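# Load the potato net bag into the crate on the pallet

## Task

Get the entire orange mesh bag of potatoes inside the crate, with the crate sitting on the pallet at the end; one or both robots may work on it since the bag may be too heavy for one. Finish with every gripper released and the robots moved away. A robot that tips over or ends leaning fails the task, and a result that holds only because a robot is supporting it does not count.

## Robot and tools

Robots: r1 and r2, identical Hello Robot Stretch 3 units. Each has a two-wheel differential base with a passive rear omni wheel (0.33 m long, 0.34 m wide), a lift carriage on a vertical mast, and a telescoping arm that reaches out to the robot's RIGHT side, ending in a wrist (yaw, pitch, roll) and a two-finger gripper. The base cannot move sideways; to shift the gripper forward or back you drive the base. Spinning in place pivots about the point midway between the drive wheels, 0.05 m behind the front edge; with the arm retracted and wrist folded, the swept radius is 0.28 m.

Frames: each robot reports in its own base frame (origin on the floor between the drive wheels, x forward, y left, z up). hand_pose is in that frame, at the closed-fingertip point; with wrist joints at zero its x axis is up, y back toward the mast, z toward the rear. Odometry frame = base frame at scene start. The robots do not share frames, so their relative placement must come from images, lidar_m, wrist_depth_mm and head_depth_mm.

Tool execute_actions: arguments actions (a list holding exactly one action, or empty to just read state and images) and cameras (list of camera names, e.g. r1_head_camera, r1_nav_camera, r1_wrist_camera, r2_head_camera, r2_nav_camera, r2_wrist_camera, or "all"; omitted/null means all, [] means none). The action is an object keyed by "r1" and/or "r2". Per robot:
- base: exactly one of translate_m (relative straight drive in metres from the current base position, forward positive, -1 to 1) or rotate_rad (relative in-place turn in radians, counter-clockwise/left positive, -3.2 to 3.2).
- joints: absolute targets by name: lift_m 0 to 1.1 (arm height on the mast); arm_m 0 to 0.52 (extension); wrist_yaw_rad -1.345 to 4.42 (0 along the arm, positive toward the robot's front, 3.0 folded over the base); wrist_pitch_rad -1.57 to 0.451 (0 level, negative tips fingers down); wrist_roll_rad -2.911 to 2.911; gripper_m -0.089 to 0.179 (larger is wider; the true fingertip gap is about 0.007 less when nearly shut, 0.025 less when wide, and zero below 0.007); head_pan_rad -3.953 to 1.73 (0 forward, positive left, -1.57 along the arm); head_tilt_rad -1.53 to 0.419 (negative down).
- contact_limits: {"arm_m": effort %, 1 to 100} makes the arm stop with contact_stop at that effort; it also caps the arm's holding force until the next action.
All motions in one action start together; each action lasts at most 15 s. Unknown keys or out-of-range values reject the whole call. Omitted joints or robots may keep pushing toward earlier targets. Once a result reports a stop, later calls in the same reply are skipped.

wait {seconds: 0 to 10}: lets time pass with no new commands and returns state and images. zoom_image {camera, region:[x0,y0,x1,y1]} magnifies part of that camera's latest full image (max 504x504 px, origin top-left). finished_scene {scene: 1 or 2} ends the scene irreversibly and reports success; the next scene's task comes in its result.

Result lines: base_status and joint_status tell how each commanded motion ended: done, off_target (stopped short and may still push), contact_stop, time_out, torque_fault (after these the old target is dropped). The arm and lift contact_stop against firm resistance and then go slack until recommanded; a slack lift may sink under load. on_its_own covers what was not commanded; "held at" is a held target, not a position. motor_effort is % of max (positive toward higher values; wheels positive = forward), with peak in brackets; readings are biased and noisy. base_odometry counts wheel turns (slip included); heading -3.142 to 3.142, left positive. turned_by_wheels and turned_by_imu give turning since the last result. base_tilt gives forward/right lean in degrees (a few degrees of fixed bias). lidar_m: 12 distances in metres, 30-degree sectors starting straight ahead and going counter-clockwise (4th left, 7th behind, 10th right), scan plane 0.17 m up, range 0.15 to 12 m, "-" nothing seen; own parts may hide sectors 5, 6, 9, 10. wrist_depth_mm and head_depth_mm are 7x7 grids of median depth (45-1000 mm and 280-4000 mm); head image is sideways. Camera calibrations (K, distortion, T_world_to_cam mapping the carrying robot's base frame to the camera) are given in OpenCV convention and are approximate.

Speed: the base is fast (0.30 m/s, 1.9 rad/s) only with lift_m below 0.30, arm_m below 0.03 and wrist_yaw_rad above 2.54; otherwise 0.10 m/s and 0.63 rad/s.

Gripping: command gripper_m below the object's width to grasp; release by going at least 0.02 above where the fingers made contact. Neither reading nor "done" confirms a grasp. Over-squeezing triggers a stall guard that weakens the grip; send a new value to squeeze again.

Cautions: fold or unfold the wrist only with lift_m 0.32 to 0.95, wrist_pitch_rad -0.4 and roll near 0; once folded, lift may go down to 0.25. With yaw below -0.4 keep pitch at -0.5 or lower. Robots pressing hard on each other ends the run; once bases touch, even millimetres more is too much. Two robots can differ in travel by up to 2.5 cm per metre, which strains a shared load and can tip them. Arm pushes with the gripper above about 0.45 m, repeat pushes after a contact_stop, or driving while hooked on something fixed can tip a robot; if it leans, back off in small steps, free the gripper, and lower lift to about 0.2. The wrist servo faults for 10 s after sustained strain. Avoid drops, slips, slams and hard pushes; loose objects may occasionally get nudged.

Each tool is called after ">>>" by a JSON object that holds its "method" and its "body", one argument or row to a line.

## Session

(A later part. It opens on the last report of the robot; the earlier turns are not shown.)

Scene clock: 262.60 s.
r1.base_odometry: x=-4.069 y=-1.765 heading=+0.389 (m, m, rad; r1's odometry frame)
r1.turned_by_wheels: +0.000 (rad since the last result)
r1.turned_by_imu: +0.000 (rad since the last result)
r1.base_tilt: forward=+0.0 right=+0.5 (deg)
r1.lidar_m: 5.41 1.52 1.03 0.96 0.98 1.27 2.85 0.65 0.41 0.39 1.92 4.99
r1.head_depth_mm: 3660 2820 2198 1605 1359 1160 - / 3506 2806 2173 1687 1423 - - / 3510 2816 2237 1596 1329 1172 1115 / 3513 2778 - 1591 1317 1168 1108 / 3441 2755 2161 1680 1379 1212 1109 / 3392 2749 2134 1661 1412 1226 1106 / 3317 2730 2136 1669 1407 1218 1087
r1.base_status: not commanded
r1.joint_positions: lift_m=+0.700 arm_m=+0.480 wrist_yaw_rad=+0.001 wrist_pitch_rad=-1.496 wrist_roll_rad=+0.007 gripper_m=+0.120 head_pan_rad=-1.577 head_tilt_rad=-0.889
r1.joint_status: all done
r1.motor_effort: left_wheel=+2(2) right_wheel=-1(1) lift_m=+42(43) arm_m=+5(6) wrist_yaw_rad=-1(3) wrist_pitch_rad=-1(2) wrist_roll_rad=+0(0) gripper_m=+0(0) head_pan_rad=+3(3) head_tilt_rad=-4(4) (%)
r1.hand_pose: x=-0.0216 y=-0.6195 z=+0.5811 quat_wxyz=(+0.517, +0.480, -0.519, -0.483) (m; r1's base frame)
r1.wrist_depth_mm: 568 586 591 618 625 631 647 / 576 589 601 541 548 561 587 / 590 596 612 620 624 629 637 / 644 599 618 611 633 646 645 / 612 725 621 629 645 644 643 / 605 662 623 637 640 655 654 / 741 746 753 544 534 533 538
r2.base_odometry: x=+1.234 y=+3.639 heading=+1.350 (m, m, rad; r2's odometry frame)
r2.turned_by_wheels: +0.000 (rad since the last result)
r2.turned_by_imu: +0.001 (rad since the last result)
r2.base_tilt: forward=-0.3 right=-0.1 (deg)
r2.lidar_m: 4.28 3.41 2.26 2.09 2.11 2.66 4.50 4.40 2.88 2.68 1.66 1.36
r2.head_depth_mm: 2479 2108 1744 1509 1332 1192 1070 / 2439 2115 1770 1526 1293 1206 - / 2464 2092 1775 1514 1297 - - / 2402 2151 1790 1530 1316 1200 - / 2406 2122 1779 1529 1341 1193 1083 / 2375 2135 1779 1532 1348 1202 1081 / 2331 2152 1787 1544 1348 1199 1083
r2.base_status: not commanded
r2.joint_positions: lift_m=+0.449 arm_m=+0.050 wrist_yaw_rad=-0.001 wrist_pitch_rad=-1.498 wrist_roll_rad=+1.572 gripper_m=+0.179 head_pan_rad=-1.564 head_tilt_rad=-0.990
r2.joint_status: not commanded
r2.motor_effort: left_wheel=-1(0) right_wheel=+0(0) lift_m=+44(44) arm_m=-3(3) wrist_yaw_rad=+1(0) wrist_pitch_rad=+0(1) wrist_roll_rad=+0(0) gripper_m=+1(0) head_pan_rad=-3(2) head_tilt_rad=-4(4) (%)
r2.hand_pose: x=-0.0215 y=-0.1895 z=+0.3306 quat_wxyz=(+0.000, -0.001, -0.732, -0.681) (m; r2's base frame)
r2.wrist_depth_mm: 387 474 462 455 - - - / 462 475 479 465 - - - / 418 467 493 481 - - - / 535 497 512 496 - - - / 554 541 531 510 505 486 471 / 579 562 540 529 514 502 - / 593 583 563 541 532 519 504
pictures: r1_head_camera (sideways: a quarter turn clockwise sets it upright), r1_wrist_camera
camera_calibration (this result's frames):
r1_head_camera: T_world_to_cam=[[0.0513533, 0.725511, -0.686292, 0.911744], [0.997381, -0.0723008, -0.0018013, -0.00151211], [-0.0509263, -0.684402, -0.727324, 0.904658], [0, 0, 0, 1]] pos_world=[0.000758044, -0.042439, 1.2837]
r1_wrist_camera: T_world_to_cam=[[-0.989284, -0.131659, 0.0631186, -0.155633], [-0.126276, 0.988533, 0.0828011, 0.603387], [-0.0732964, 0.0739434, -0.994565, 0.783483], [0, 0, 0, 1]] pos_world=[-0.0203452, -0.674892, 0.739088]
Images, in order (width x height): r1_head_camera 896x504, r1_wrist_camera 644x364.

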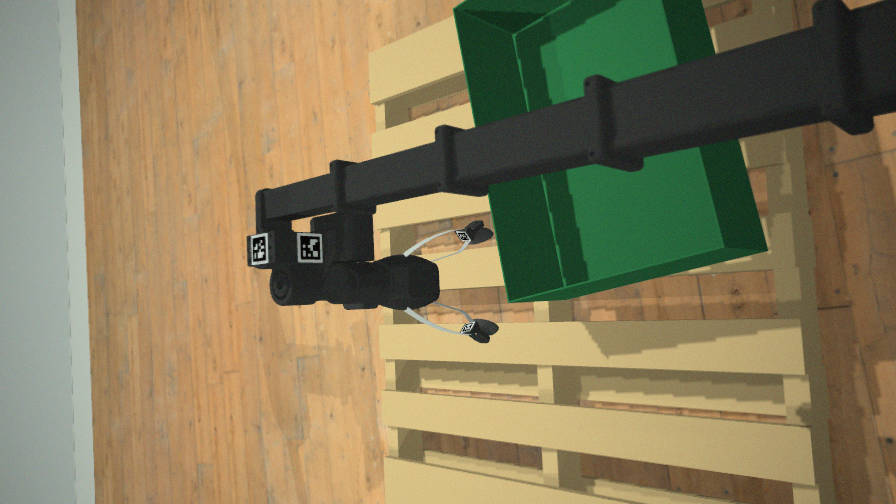

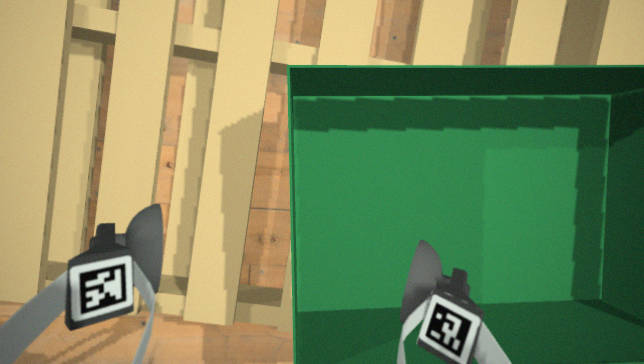

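>>> {"method": "execute_actions", "body": {
  "actions": [
    {"r1":{"joints":{"lift_m":0.44,"arm_m":0.46}}}
  ],
  "cameras": ["r1_wrist_camera"]
}}

>>> {"method": "execute_actions", "body": {
  "actions": [
    {"r1":{"joints":{"gripper_m":-0.03}}}
  ],
  "cameras": []
}}

>>> {"method": "execute_actions", "body": {
  "actions": [
    {"r1":{"joints":{"lift_m":0.455,"wrist_roll_rad":0.8}}}
  ],
  "cameras": ["r1_head_camera","r1_wrist_camera"]
}}

Scene clock: 277.23 s.
r1.base_odometry: x=-4.069 y=-1.765 heading=+0.389 (m, m, rad; r1's odometry frame)
r1.turned_by_wheels: +0.000 (rad since the last result)
r1.turned_by_imu: +0.001 (rad since the last result)
r1.base_tilt: forward=+0.1 right=+0.3 (deg)
r1.lidar_m: 5.40 1.51 1.03 0.97 0.98 1.26 2.85 0.65 0.41 0.39 1.91 4.98
r1.head_depth_mm: 3624 2821 2200 1605 1364 1139 1139 / 3578 2823 2184 1652 1351 1198 1133 / 3545 2804 2185 1688 1359 1193 1105 / 3502 2792 2168 1729 1314 1165 1111 / 3417 2757 2149 1659 1402 1215 1108 / 3342 2747 2158 1668 1408 1231 1106 / 3360 2726 2143 1669 1398 1222 1089
r1.base_status: not commanded
r1.joint_positions: lift_m=+0.440 arm_m=+0.460 wrist_yaw_rad=+0.001 wrist_pitch_rad=-1.497 wrist_roll_rad=+0.007 gripper_m=+0.120 head_pan_rad=-1.577 head_tilt_rad=-0.889
r1.joint_status: all done
r1.motor_effort: left_wheel=+2(1) right_wheel=-1(2) lift_m=+25(36) arm_m=-5(4) wrist_yaw_rad=-2(0) wrist_pitch_rad=-1(1) wrist_roll_rad=+0(0) gripper_m=+0(0) head_pan_rad=+4(3) head_tilt_rad=-4(3) (%)
r1.hand_pose: x=-0.0216 y=-0.6003 z=+0.3217 quat_wxyz=(+0.517, +0.480, -0.519, -0.483) (m; r1's base frame)
r1.wrist_depth_mm: 330 432 339 328 336 338 343 / 335 440 344 345 349 358 366 / 342 346 354 350 354 362 369 / 402 345 476 353 360 366 376 / 359 350 482 356 365 369 377 / 348 356 487 364 367 377 385 / 409 356 466 367 372 381 389
r2.base_odometry: x=+1.234 y=+3.639 heading=+1.350 (m, m, rad; r2's odometry frame)
r2.turned_by_wheels: +0.000 (rad since the last result)
r2.turned_by_imu: +0.001 (rad since the last result)
r2.base_tilt: forward=-0.3 right=-0.1 (deg)
r2.lidar_m: 4.30 3.42 2.26 2.09 2.11 2.67 4.47 4.38 2.88 2.68 1.66 1.37
r2.head_depth_mm: 2440 2121 1772 1522 1331 1194 1071 / 2449 2120 1772 1514 1291 1211 - / 2481 2112 1777 1535 1288 - - / 2426 2113 1777 1538 1319 1195 - / 2405 2143 1785 1539 1340 1197 1075 / 2384 2129 1794 1545 1346 1203 1078 / 2317 2151 1788 1534 1349 1193 1080
r2.base_status: not commanded
r2.joint_positions: lift_m=+0.449 arm_m=+0.050 wrist_yaw_rad=-0.001 wrist_pitch_rad=-1.498 wrist_roll_rad=+1.572 gripper_m=+0.179 head_pan_rad=-1.564 head_tilt_rad=-0.990
r2.joint_status: not commanded
r2.motor_effort: left_wheel=-1(1) right_wheel=+0(1) lift_m=+44(43) arm_m=-2(2) wrist_yaw_rad=+1(1) wrist_pitch_rad=+0(1) wrist_roll_rad=+0(0) gripper_m=+0(1) head_pan_rad=-1(2) head_tilt_rad=-4(4) (%)
r2.hand_pose: x=-0.0215 y=-0.1895 z=+0.3306 quat_wxyz=(+0.000, -0.001, -0.732, -0.681) (m; r2's base frame)
r2.wrist_depth_mm: 386 465 467 459 - - - / 461 467 477 467 - - - / 416 464 495 480 - - - / 535 501 510 497 - - - / 553 542 523 509 503 492 475 / 580 562 543 530 515 499 - / 596 580 562 549 533 519 502
pictures: r1_wrist_camera
camera_calibration (this result's frames):
r1_wrist_camera: T_world_to_cam=[[-0.989283, -0.131683, 0.0630701, -0.136724], [-0.126277, 0.988503, 0.0831676, 0.60566], [-0.0732966, 0.0743121, -0.994538, 0.524351], [0, 0, 0, 1]] pos_world=[-0.0203451, -0.655666, 0.479739]
Images, in order (width x height): r1_wrist_camera 644x364.

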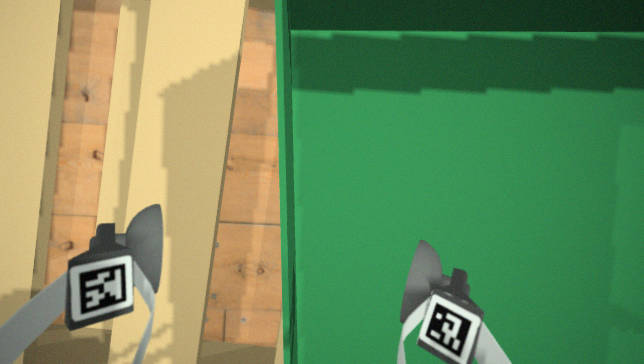

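Scene clock: 279.23 s.
r1.base_odometry: x=-4.069 y=-1.765 heading=+0.389 (m, m, rad; r1's odometry frame)
r1.turned_by_wheels: +0.000 (rad since the last result)
r1.turned_by_imu: +0.000 (rad since the last result)
r1.base_tilt: forward=-0.1 right=+0.2 (deg)
r1.lidar_m: 5.42 1.51 1.03 0.97 0.98 1.27 2.85 0.64 0.41 0.39 1.92 4.97
r1.head_depth_mm: 3591 2805 2186 1609 1363 1137 1134 / 3557 2785 2177 1647 1357 1198 1129 / 3498 2831 2166 1680 1340 1199 1111 / 3463 2844 2169 1738 1316 1171 1111 / 3397 2749 2164 1669 1377 1210 1102 / 3400 2731 2150 1673 1403 1230 1103 / 3340 2729 2131 1663 1397 1222 1087
r1.base_status: not commanded
r1.joint_positions: lift_m=+0.440 arm_m=+0.460 wrist_yaw_rad=+0.005 wrist_pitch_rad=-1.497 wrist_roll_rad=-0.005 gripper_m=-0.029 head_pan_rad=-1.577 head_tilt_rad=-0.889
r1.joint_status: all done
r1.motor_effort: left_wheel=+4(4) right_wheel=-4(4) lift_m=+28(28) arm_m=-5(5) wrist_yaw_rad=-6(6) wrist_pitch_rad=-1(1) wrist_roll_rad=+6(6) gripper_m=-19(99) head_pan_rad=+3(3) head_tilt_rad=-3(3) (%)
r1.hand_pose: x=-0.0217 y=-0.6003 z=+0.3216 quat_wxyz=(+0.521, +0.484, -0.515, -0.479) (m; r1's base frame)
r1.wrist_depth_mm: 327 435 339 331 329 328 330 / 332 437 344 346 352 357 367 / 341 342 349 348 355 361 369 / 400 345 479 353 360 367 374 / 464 352 424 358 364 372 380 / 464 354 - - 366 375 380 / 398 355 461 367 370 379 388
r2.base_odometry: x=+1.234 y=+3.639 heading=+1.350 (m, m, rad; r2's odometry frame)
r2.turned_by_wheels: +0.000 (rad since the last result)
r2.turned_by_imu: +0.000 (rad since the last result)
r2.base_tilt: forward=-0.3 right=-0.1 (deg)
r2.lidar_m: 4.29 3.40 2.26 2.09 2.12 2.65 4.48 4.39 2.88 2.69 1.66 1.37
r2.head_depth_mm: 2485 2102 1759 1521 1343 1188 1078 / 2467 2126 1780 1527 1280 1214 - / 2477 2127 1779 1532 1298 - - / 2397 2124 1787 1526 1326 1193 - / 2383 2142 1768 1533 1344 1193 1084 / 2358 2137 1779 1528 1349 1206 1077 / 2351 2145 1802 1539 1359 1206 1085
r2.base_status: not commanded
r2.joint_positions: lift_m=+0.449 arm_m=+0.050 wrist_yaw_rad=-0.001 wrist_pitch_rad=-1.498 wrist_roll_rad=+1.572 gripper_m=+0.179 head_pan_rad=-1.564 head_tilt_rad=-0.990
r2.joint_status: not commanded
r2.motor_effort: left_wheel=-1(1) right_wheel=+0(0) lift_m=+44(43) arm_m=-3(2) wrist_yaw_rad=+1(1) wrist_pitch_rad=-1(1) wrist_roll_rad=+0(0) gripper_m=+1(0) head_pan_rad=-2(2) head_tilt_rad=-4(4) (%)
r2.hand_pose: x=-0.0215 y=-0.1895 z=+0.3306 quat_wxyz=(+0.000, -0.001, -0.732, -0.681) (m; r2's base frame)
r2.wrist_depth_mm: 386 473 466 451 - - - / 464 477 480 468 - - - / 416 465 496 477 - - - / 543 494 508 500 - - - / 559 541 533 509 502 492 473 / 581 564 542 528 516 502 - / 600 580 561 543 529 515 506
pictures: none
No camera images: the call's "cameras" was empty. Leave "cameras" out to get every camera's image.

Scene clock: 280.27 s.
r1.base_odometry: x=-4.069 y=-1.765 heading=+0.389 (m, m, rad; r1's odometry frame)
r1.turned_by_wheels: +0.000 (rad since the last result)
r1.turned_by_imu: +0.000 (rad since the last result)
r1.base_tilt: forward=+0.0 right=+0.2 (deg)
r1.lidar_m: 5.40 1.51 1.03 0.97 0.98 1.26 2.86 0.65 0.41 0.39 1.92 4.98
r1.head_depth_mm: 3623 2821 2181 1621 1366 1135 1138 / 3565 2823 2198 1645 1363 1196 1136 / 3536 2804 2182 1690 1361 1194 1112 / 3485 2789 2178 1743 1315 1168 1112 / 3438 2782 2163 1657 1378 1213 1110 / 3388 2769 2143 1669 1406 1229 1106 / 3321 2720 2139 1665 1400 1226 1086
r1.base_status: not commanded
r1.joint_positions: lift_m=+0.455 arm_m=+0.460 wrist_yaw_rad=+0.010 wrist_pitch_rad=-1.498 wrist_roll_rad=+0.774 gripper_m=-0.029 head_pan_rad=-1.577 head_tilt_rad=-0.889
r1.joint_status: wrist_roll_rad off_target (ended at +0.774, target +0.800); the others done
r1.motor_effort: left_wheel=+0(4) right_wheel=+1(5) lift_m=+24(52) arm_m=-5(5) wrist_yaw_rad=-11(11) wrist_pitch_rad=-1(2) wrist_roll_rad=+12(13) gripper_m=-20(21) head_pan_rad=+4(3) head_tilt_rad=-4(4) (%)
r1.hand_pose: x=-0.0217 y=-0.5999 z=+0.3367 quat_wxyz=(+0.288, +0.268, -0.673, -0.626) (m; r1's base frame)
r1.wrist_depth_mm: 357 233 326 354 356 353 353 / 363 236 358 360 359 360 359 / 384 365 320 363 365 363 365 / 489 370 246 369 368 367 366 / 381 485 379 371 376 369 333 / 383 510 - - 379 372 290 / 390 390 388 386 294 318 255
r2.base_odometry: x=+1.234 y=+3.639 heading=+1.350 (m, m, rad; r2's odometry frame)
r2.turned_by_wheels: +0.000 (rad since the last result)
r2.turned_by_imu: +0.000 (rad since the last result)
r2.base_tilt: forward=-0.3 right=-0.1 (deg)
r2.lidar_m: 4.29 3.42 2.26 2.09 2.12 2.66 4.48 4.36 2.88 2.68 1.66 1.37
r2.head_depth_mm: 2437 2100 1764 1534 1337 1191 1072 / 2452 2126 1758 1527 1287 1212 - / 2461 2123 1767 1526 1301 - - / 2398 2133 1785 1530 1321 1195 - / 2419 2146 1783 1533 1345 1201 1082 / 2379 2136 1782 1539 1348 1200 1080 / 2336 2142 1805 1538 1354 1201 1077
r2.base_status: not commanded
r2.joint_positions: lift_m=+0.449 arm_m=+0.050 wrist_yaw_rad=-0.001 wrist_pitch_rad=-1.498 wrist_roll_rad=+1.572 gripper_m=+0.179 head_pan_rad=-1.564 head_tilt_rad=-0.990
r2.joint_status: not commanded
r2.motor_effort: left_wheel=-1(2) right_wheel=+0(0) lift_m=+44(44) arm_m=-2(3) wrist_yaw_rad=+1(1) wrist_pitch_rad=+0(0) wrist_roll_rad=+0(0) gripper_m=+0(0) head_pan_rad=-2(1) head_tilt_rad=-4(4) (%)
r2.hand_pose: x=-0.0215 y=-0.1895 z=+0.3306 quat_wxyz=(+0.000, -0.001, -0.732, -0.681) (m; r2's base frame)
r2.wrist_depth_mm: 387 472 468 455 - - - / 462 471 480 468 - - - / 416 459 493 487 - - - / 538 495 508 497 - - - / 554 543 530 509 504 491 473 / 578 558 544 534 513 496 - / 597 583 564 542 530 507 506
pictures: r1_head_camera (sideways: a quarter turn clockwise sets it upright), r1_wrist_camera
camera_calibration (this result's frames):
r1_head_camera: T_world_to_cam=[[0.0513527, 0.725579, -0.68622, 0.911649], [0.997381, -0.0722992, -0.00180791, -0.0015035], [-0.0509249, -0.68433, -0.727392, 0.904747], [0, 0, 0, 1]] pos_world=[0.000758116, -0.0424372, 1.28369]
r1_wrist_camera: T_world_to_cam=[[-0.812424, 0.582975, 0.0103745, 0.312617], [0.581082, 0.808062, 0.0968469, 0.506545], [0.0480761, 0.0847091, -0.995245, 0.548369], [0, 0, 0, 1]] pos_world=[-0.0667303, -0.638019, 0.493462]
Images, in order (width x height): r1_head_camera 896x504, r1_wrist_camera 644x364.

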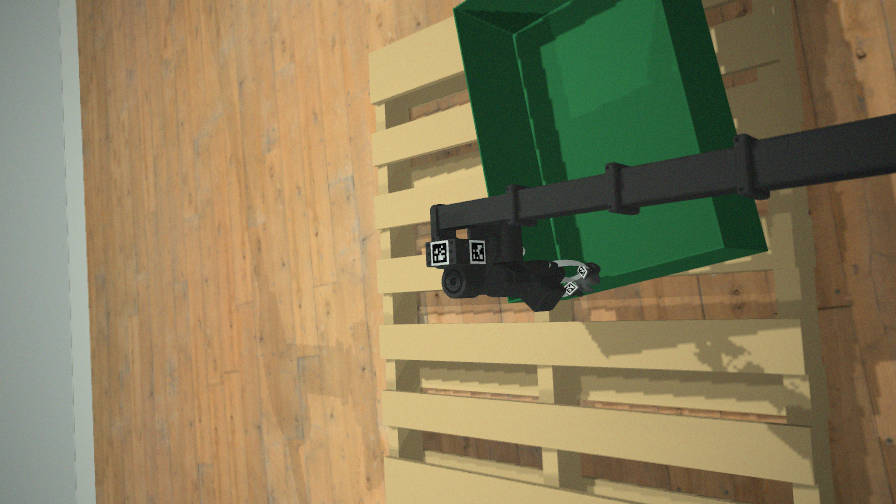

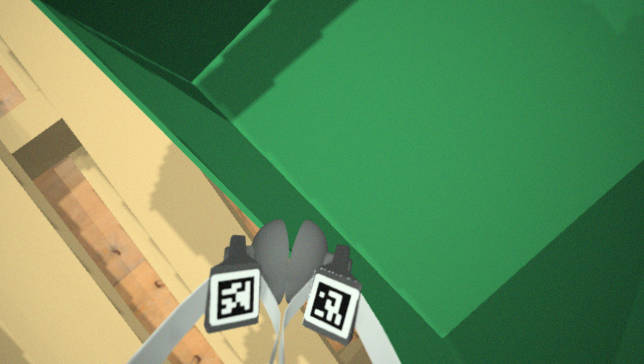

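>>> {"method": "execute_actions", "body": {
  "actions": [
    {"r1":{"joints":{"gripper_m":0.08,"lift_m":0.6}}}
  ],
  "cameras": []
}}

>>> {"method": "execute_actions", "body": {
  "actions": [
    {"r1":{"base":{"translate_m":-0.27},"joints":{"arm_m":0.17,"wrist_roll_rad":0,"gripper_m":0.0}}}
  ],
  "cameras": []
}}

>>> {"method": "execute_actions", "body": {
  "actions": [
    {"r1":{"joints":{"lift_m":0.38}}}
  ],
  "cameras": ["r1_head_camera"]
}}

>>> {"method": "execute_actions", "body": {
  "actions": [
    {"r1":{"joints":{"arm_m":0.52}}}
  ],
  "cameras": ["r1_head_camera"]
}}

Scene clock: 289.00 s.
r1.base_odometry: x=-4.069 y=-1.765 heading=+0.389 (m, m, rad; r1's odometry frame)
r1.turned_by_wheels: +0.000 (rad since the last result)
r1.turned_by_imu: +0.001 (rad since the last result)
r1.base_tilt: forward=+0.1 right=+0.2 (deg)
r1.lidar_m: 5.40 1.51 1.03 0.97 0.98 1.26 2.84 0.65 0.41 0.39 1.92 4.96
r1.head_depth_mm: 3645 2823 2192 1612 1360 1135 1139 / 3545 2814 2156 1650 1358 1222 - / 3507 2804 2184 1740 1324 1193 1112 / 3485 2786 2249 1561 1313 1167 1112 / 3425 2778 2153 1631 1375 1217 1107 / 3434 2746 2140 1668 1406 1227 1103 / 3322 2724 2114 1660 1398 1220 1085
r1.base_status: not commanded
r1.joint_positions: lift_m=+0.600 arm_m=+0.460 wrist_yaw_rad=+0.003 wrist_pitch_rad=-1.496 wrist_roll_rad=+0.796 gripper_m=+0.080 head_pan_rad=-1.577 head_tilt_rad=-0.890
r1.joint_status: all done
r1.on_its_own: wrist_roll_rad moved +0.023 to your old target +0.800
r1.motor_effort: left_wheel=+1(1) right_wheel=-1(2) lift_m=+43(46) arm_m=-5(5) wrist_yaw_rad=-3(11) wrist_pitch_rad=-1(2) wrist_roll_rad=+1(12) gripper_m=+0(91) head_pan_rad=+3(3) head_tilt_rad=-4(4) (%)
r1.hand_pose: x=-0.0217 y=-0.6003 z=+0.4810 quat_wxyz=(+0.278, +0.258, -0.678, -0.630) (m; r1's base frame)
r1.wrist_depth_mm: 546 621 373 491 492 492 492 / 611 503 439 499 499 501 497 / 523 514 506 507 507 510 455 / 521 626 512 518 514 510 379 / 607 529 536 530 515 437 374 / 534 - 641 534 470 372 661 / 543 656 549 543 682 352 669
r2.base_odometry: x=+1.234 y=+3.639 heading=+1.350 (m, m, rad; r2's odometry frame)
r2.turned_by_wheels: +0.000 (rad since the last result)
r2.turned_by_imu: +0.001 (rad since the last result)
r2.base_tilt: forward=-0.3 right=-0.1 (deg)
r2.lidar_m: 4.28 3.41 2.27 2.09 2.11 2.66 4.48 4.43 2.89 2.69 1.66 1.37
r2.head_depth_mm: 2487 2096 1770 1518 1331 1186 1068 / 2466 2100 1752 1524 1293 1213 - / 2464 2125 1769 1525 1298 - - / 2418 2118 1767 1531 1318 1199 - / 2409 2128 1784 1529 1351 1201 1078 / 2351 2137 1791 1535 1349 1197 1081 / 2327 2157 1793 1539 1349 1199 1079
r2.base_status: not commanded
r2.joint_positions: lift_m=+0.449 arm_m=+0.050 wrist_yaw_rad=-0.001 wrist_pitch_rad=-1.498 wrist_roll_rad=+1.572 gripper_m=+0.179 head_pan_rad=-1.564 head_tilt_rad=-0.990
r2.joint_status: not commanded
r2.motor_effort: left_wheel=-1(2) right_wheel=+0(0) lift_m=+43(44) arm_m=-3(3) wrist_yaw_rad=+2(1) wrist_pitch_rad=-1(1) wrist_roll_rad=+0(0) gripper_m=+0(0) head_pan_rad=-2(3) head_tilt_rad=-4(5) (%)
r2.hand_pose: x=-0.0215 y=-0.1895 z=+0.3306 quat_wxyz=(+0.000, -0.001, -0.732, -0.681) (m; r2's base frame)
r2.wrist_depth_mm: 385 469 467 458 - - - / 454 471 482 475 - - - / 414 462 497 483 - - - / 541 498 511 498 - - - / 561 541 524 513 502 487 467 / 577 561 543 526 508 500 - / 601 581 562 550 531 516 503
pictures: none
No camera images: the call's "cameras" was empty. Leave "cameras" out to get every camera's image.

Scene clock: 292.80 s.
r1.base_odometry: x=-4.319 y=-1.868 heading=+0.389 (m, m, rad; r1's odometry frame)
r1.turned_by_wheels: +0.000 (rad since the last result)
r1.turned_by_imu: -0.001 (rad since the last result)
r1.base_tilt: forward=+0.2 right=+0.3 (deg)
r1.lidar_m: 5.54 1.47 1.00 0.94 0.96 1.23 2.77 3.14 0.46 0.42 0.42 5.01
r1.head_depth_mm: 3711 2840 2195 1792 1512 1287 1154 / 3576 2811 2179 1770 1280 1140 - / 3514 2805 2194 1653 1411 1122 1114 / 3509 2817 2161 1650 1373 1129 1111 / 3458 2764 2147 1677 1314 1163 1106 / 3424 2772 2167 1662 1287 1167 1092 / 3379 2719 2137 1657 1340 1212 1096
r1.base_status: done
r1.joint_positions: lift_m=+0.600 arm_m=+0.170 wrist_yaw_rad=+0.002 wrist_pitch_rad=-1.497 wrist_roll_rad=+0.002 gripper_m=+0.000 head_pan_rad=-1.577 head_tilt_rad=-0.890
r1.joint_status: all done
r1.motor_effort: left_wheel=+2(2) right_wheel=-1(5) lift_m=+43(43) arm_m=-5(4) wrist_yaw_rad=-2(3) wrist_pitch_rad=-1(1) wrist_roll_rad=-2(4) gripper_m=-3(93) head_pan_rad=+3(3) head_tilt_rad=-4(3) (%)
r1.hand_pose: x=-0.0216 y=-0.3102 z=+0.4811 quat_wxyz=(+0.518, +0.481, -0.518, -0.482) (m; r1's base frame)
r1.wrist_depth_mm: 333 482 491 498 512 515 422 / 342 414 493 497 516 519 387 / 554 504 505 513 525 530 679 / 617 627 638 645 647 542 693 / 626 627 649 657 671 672 692 / 638 636 - - 680 687 707 / 629 655 659 - 680 697 728
r2.base_odometry: x=+1.234 y=+3.639 heading=+1.350 (m, m, rad; r2's odometry frame)
r2.turned_by_wheels: +0.000 (rad since the last result)
r2.turned_by_imu: +0.001 (rad since the last result)
r2.base_tilt: forward=-0.4 right=+0.0 (deg)
r2.lidar_m: 4.28 3.41 2.27 2.09 2.11 2.65 4.49 4.40 2.87 2.68 1.66 1.37
r2.head_depth_mm: 2460 2116 1762 1532 1336 1191 1068 / 2457 2100 1774 1526 1284 1204 - / 2456 2102 1785 1522 1295 - - / 2406 2124 1771 1528 1319 1197 - / 2394 2148 1786 1535 1342 1193 1077 / 2373 2125 1781 1537 1345 1200 1076 / 2338 2143 1792 1537 1353 1203 1082
r2.base_status: not commanded
r2.joint_positions: lift_m=+0.449 arm_m=+0.050 wrist_yaw_rad=-0.001 wrist_pitch_rad=-1.498 wrist_roll_rad=+1.572 gripper_m=+0.179 head_pan_rad=-1.564 head_tilt_rad=-0.990
r2.joint_status: not commanded
r2.motor_effort: left_wheel=-1(2) right_wheel=+0(0) lift_m=+44(44) arm_m=-2(2) wrist_yaw_rad=+1(1) wrist_pitch_rad=-1(0) wrist_roll_rad=+0(0) gripper_m=+0(0) head_pan_rad=-1(2) head_tilt_rad=-4(4) (%)
r2.hand_pose: x=-0.0215 y=-0.1895 z=+0.3306 quat_wxyz=(+0.000, -0.001, -0.732, -0.681) (m; r2's base frame)
r2.wrist_depth_mm: 386 473 466 454 - - - / 459 472 478 466 - - - / 417 464 495 480 - - - / 541 497 512 492 - - - / 559 541 525 505 502 491 474 / 575 560 544 526 515 496 - / 593 583 561 548 529 518 499
pictures: none
No camera images: the call's "cameras" was empty. Leave "cameras" out to get every camera's image.

Scene clock: 295.63 s.
r1.base_odometry: x=-4.319 y=-1.868 heading=+0.389 (m, m, rad; r1's odometry frame)
r1.turned_by_wheels: +0.000 (rad since the last result)
r1.turned_by_imu: +0.000 (rad since the last result)
r1.base_tilt: forward=+0.2 right=+0.3 (deg)
r1.lidar_m: 5.53 1.47 1.01 0.94 0.96 1.23 2.76 3.13 0.46 0.42 0.42 4.98
r1.head_depth_mm: 3638 2856 2186 1785 1512 1286 1154 / 3605 2822 2191 1795 1264 1137 1134 / 3547 2800 2186 1662 1350 1222 1111 / 3510 2803 2147 1642 1348 1210 1133 / 3484 2796 2151 1682 1324 1162 1104 / 3397 2738 2145 1665 1288 1163 1085 / 3335 2706 2132 1676 1340 1211 1105
r1.base_status: not commanded
r1.joint_positions: lift_m=+0.380 arm_m=+0.170 wrist_yaw_rad=+0.002 wrist_pitch_rad=-1.497 wrist_roll_rad=+0.002 gripper_m=+0.000 head_pan_rad=-1.577 head_tilt_rad=-0.890
r1.joint_status: all done
r1.motor_effort: left_wheel=+1(2) right_wheel=-1(1) lift_m=+25(36) arm_m=-5(5) wrist_yaw_rad=-2(2) wrist_pitch_rad=-1(1) wrist_roll_rad=-1(1) gripper_m=-3(3) head_pan_rad=+3(4) head_tilt_rad=-4(3) (%)
r1.hand_pose: x=-0.0216 y=-0.3101 z=+0.2617 quat_wxyz=(+0.518, +0.481, -0.518, -0.482) (m; r1's base frame)
r1.wrist_depth_mm: 156 156 157 158 159 161 163 / 255 256 257 262 266 269 273 / 278 300 288 313 298 415 312 / 401 406 416 422 302 327 315 / 402 416 420 426 437 439 450 / 412 417 - - 440 450 458 / 418 419 - - 449 453 464
r2.base_odometry: x=+1.234 y=+3.639 heading=+1.350 (m, m, rad; r2's odometry frame)
r2.turned_by_wheels: +0.000 (rad since the last result)
r2.turned_by_imu: +0.001 (rad since the last result)
r2.base_tilt: forward=-0.2 right=+0.0 (deg)
r2.lidar_m: 4.28 3.41 2.25 2.08 2.11 2.66 4.49 4.41 2.88 2.68 1.66 1.37
r2.head_depth_mm: 2466 2121 1781 1520 1330 1193 1073 / 2446 2101 1786 1528 1283 1209 - / 2464 2126 1782 1526 1290 - - / 2399 2118 1784 1527 1316 1202 - / 2377 2117 1793 1535 1343 1191 1078 / 2375 2145 1798 1540 1350 1198 1080 / 2336 2163 1779 1538 1347 1202 1081
r2.base_status: not commanded
r2.joint_positions: lift_m=+0.449 arm_m=+0.050 wrist_yaw_rad=-0.001 wrist_pitch_rad=-1.498 wrist_roll_rad=+1.572 gripper_m=+0.179 head_pan_rad=-1.564 head_tilt_rad=-0.990
r2.joint_status: not commanded
r2.motor_effort: left_wheel=-1(1) right_wheel=+1(0) lift_m=+44(44) arm_m=-3(3) wrist_yaw_rad=+1(1) wrist_pitch_rad=+0(0) wrist_roll_rad=+0(0) gripper_m=+0(1) head_pan_rad=-2(1) head_tilt_rad=-4(4) (%)
r2.hand_pose: x=-0.0215 y=-0.1895 z=+0.3306 quat_wxyz=(+0.000, -0.001, -0.732, -0.681) (m; r2's base frame)
r2.wrist_depth_mm: 389 474 469 456 - - - / 459 470 482 468 - - - / 414 463 495 479 - - - / 536 499 511 497 - - - / 563 538 526 511 497 491 469 / 580 565 547 529 515 499 - / 601 581 567 547 523 514 496
pictures: r1_head_camera (sideways: a quarter turn clockwise sets it upright)
camera_calibration (this result's frames):
r1_head_camera: T_world_to_cam=[[0.0513506, 0.725847, -0.685936, 0.91128], [0.997382, -0.0722935, -0.00183376, -0.00146985], [-0.0509198, -0.684046, -0.727659, 0.905094], [0, 0, 0, 1]] pos_world=[0.000758372, -0.0424301, 1.28368]
Images, in order (width x height): r1_head_camera 896x504.

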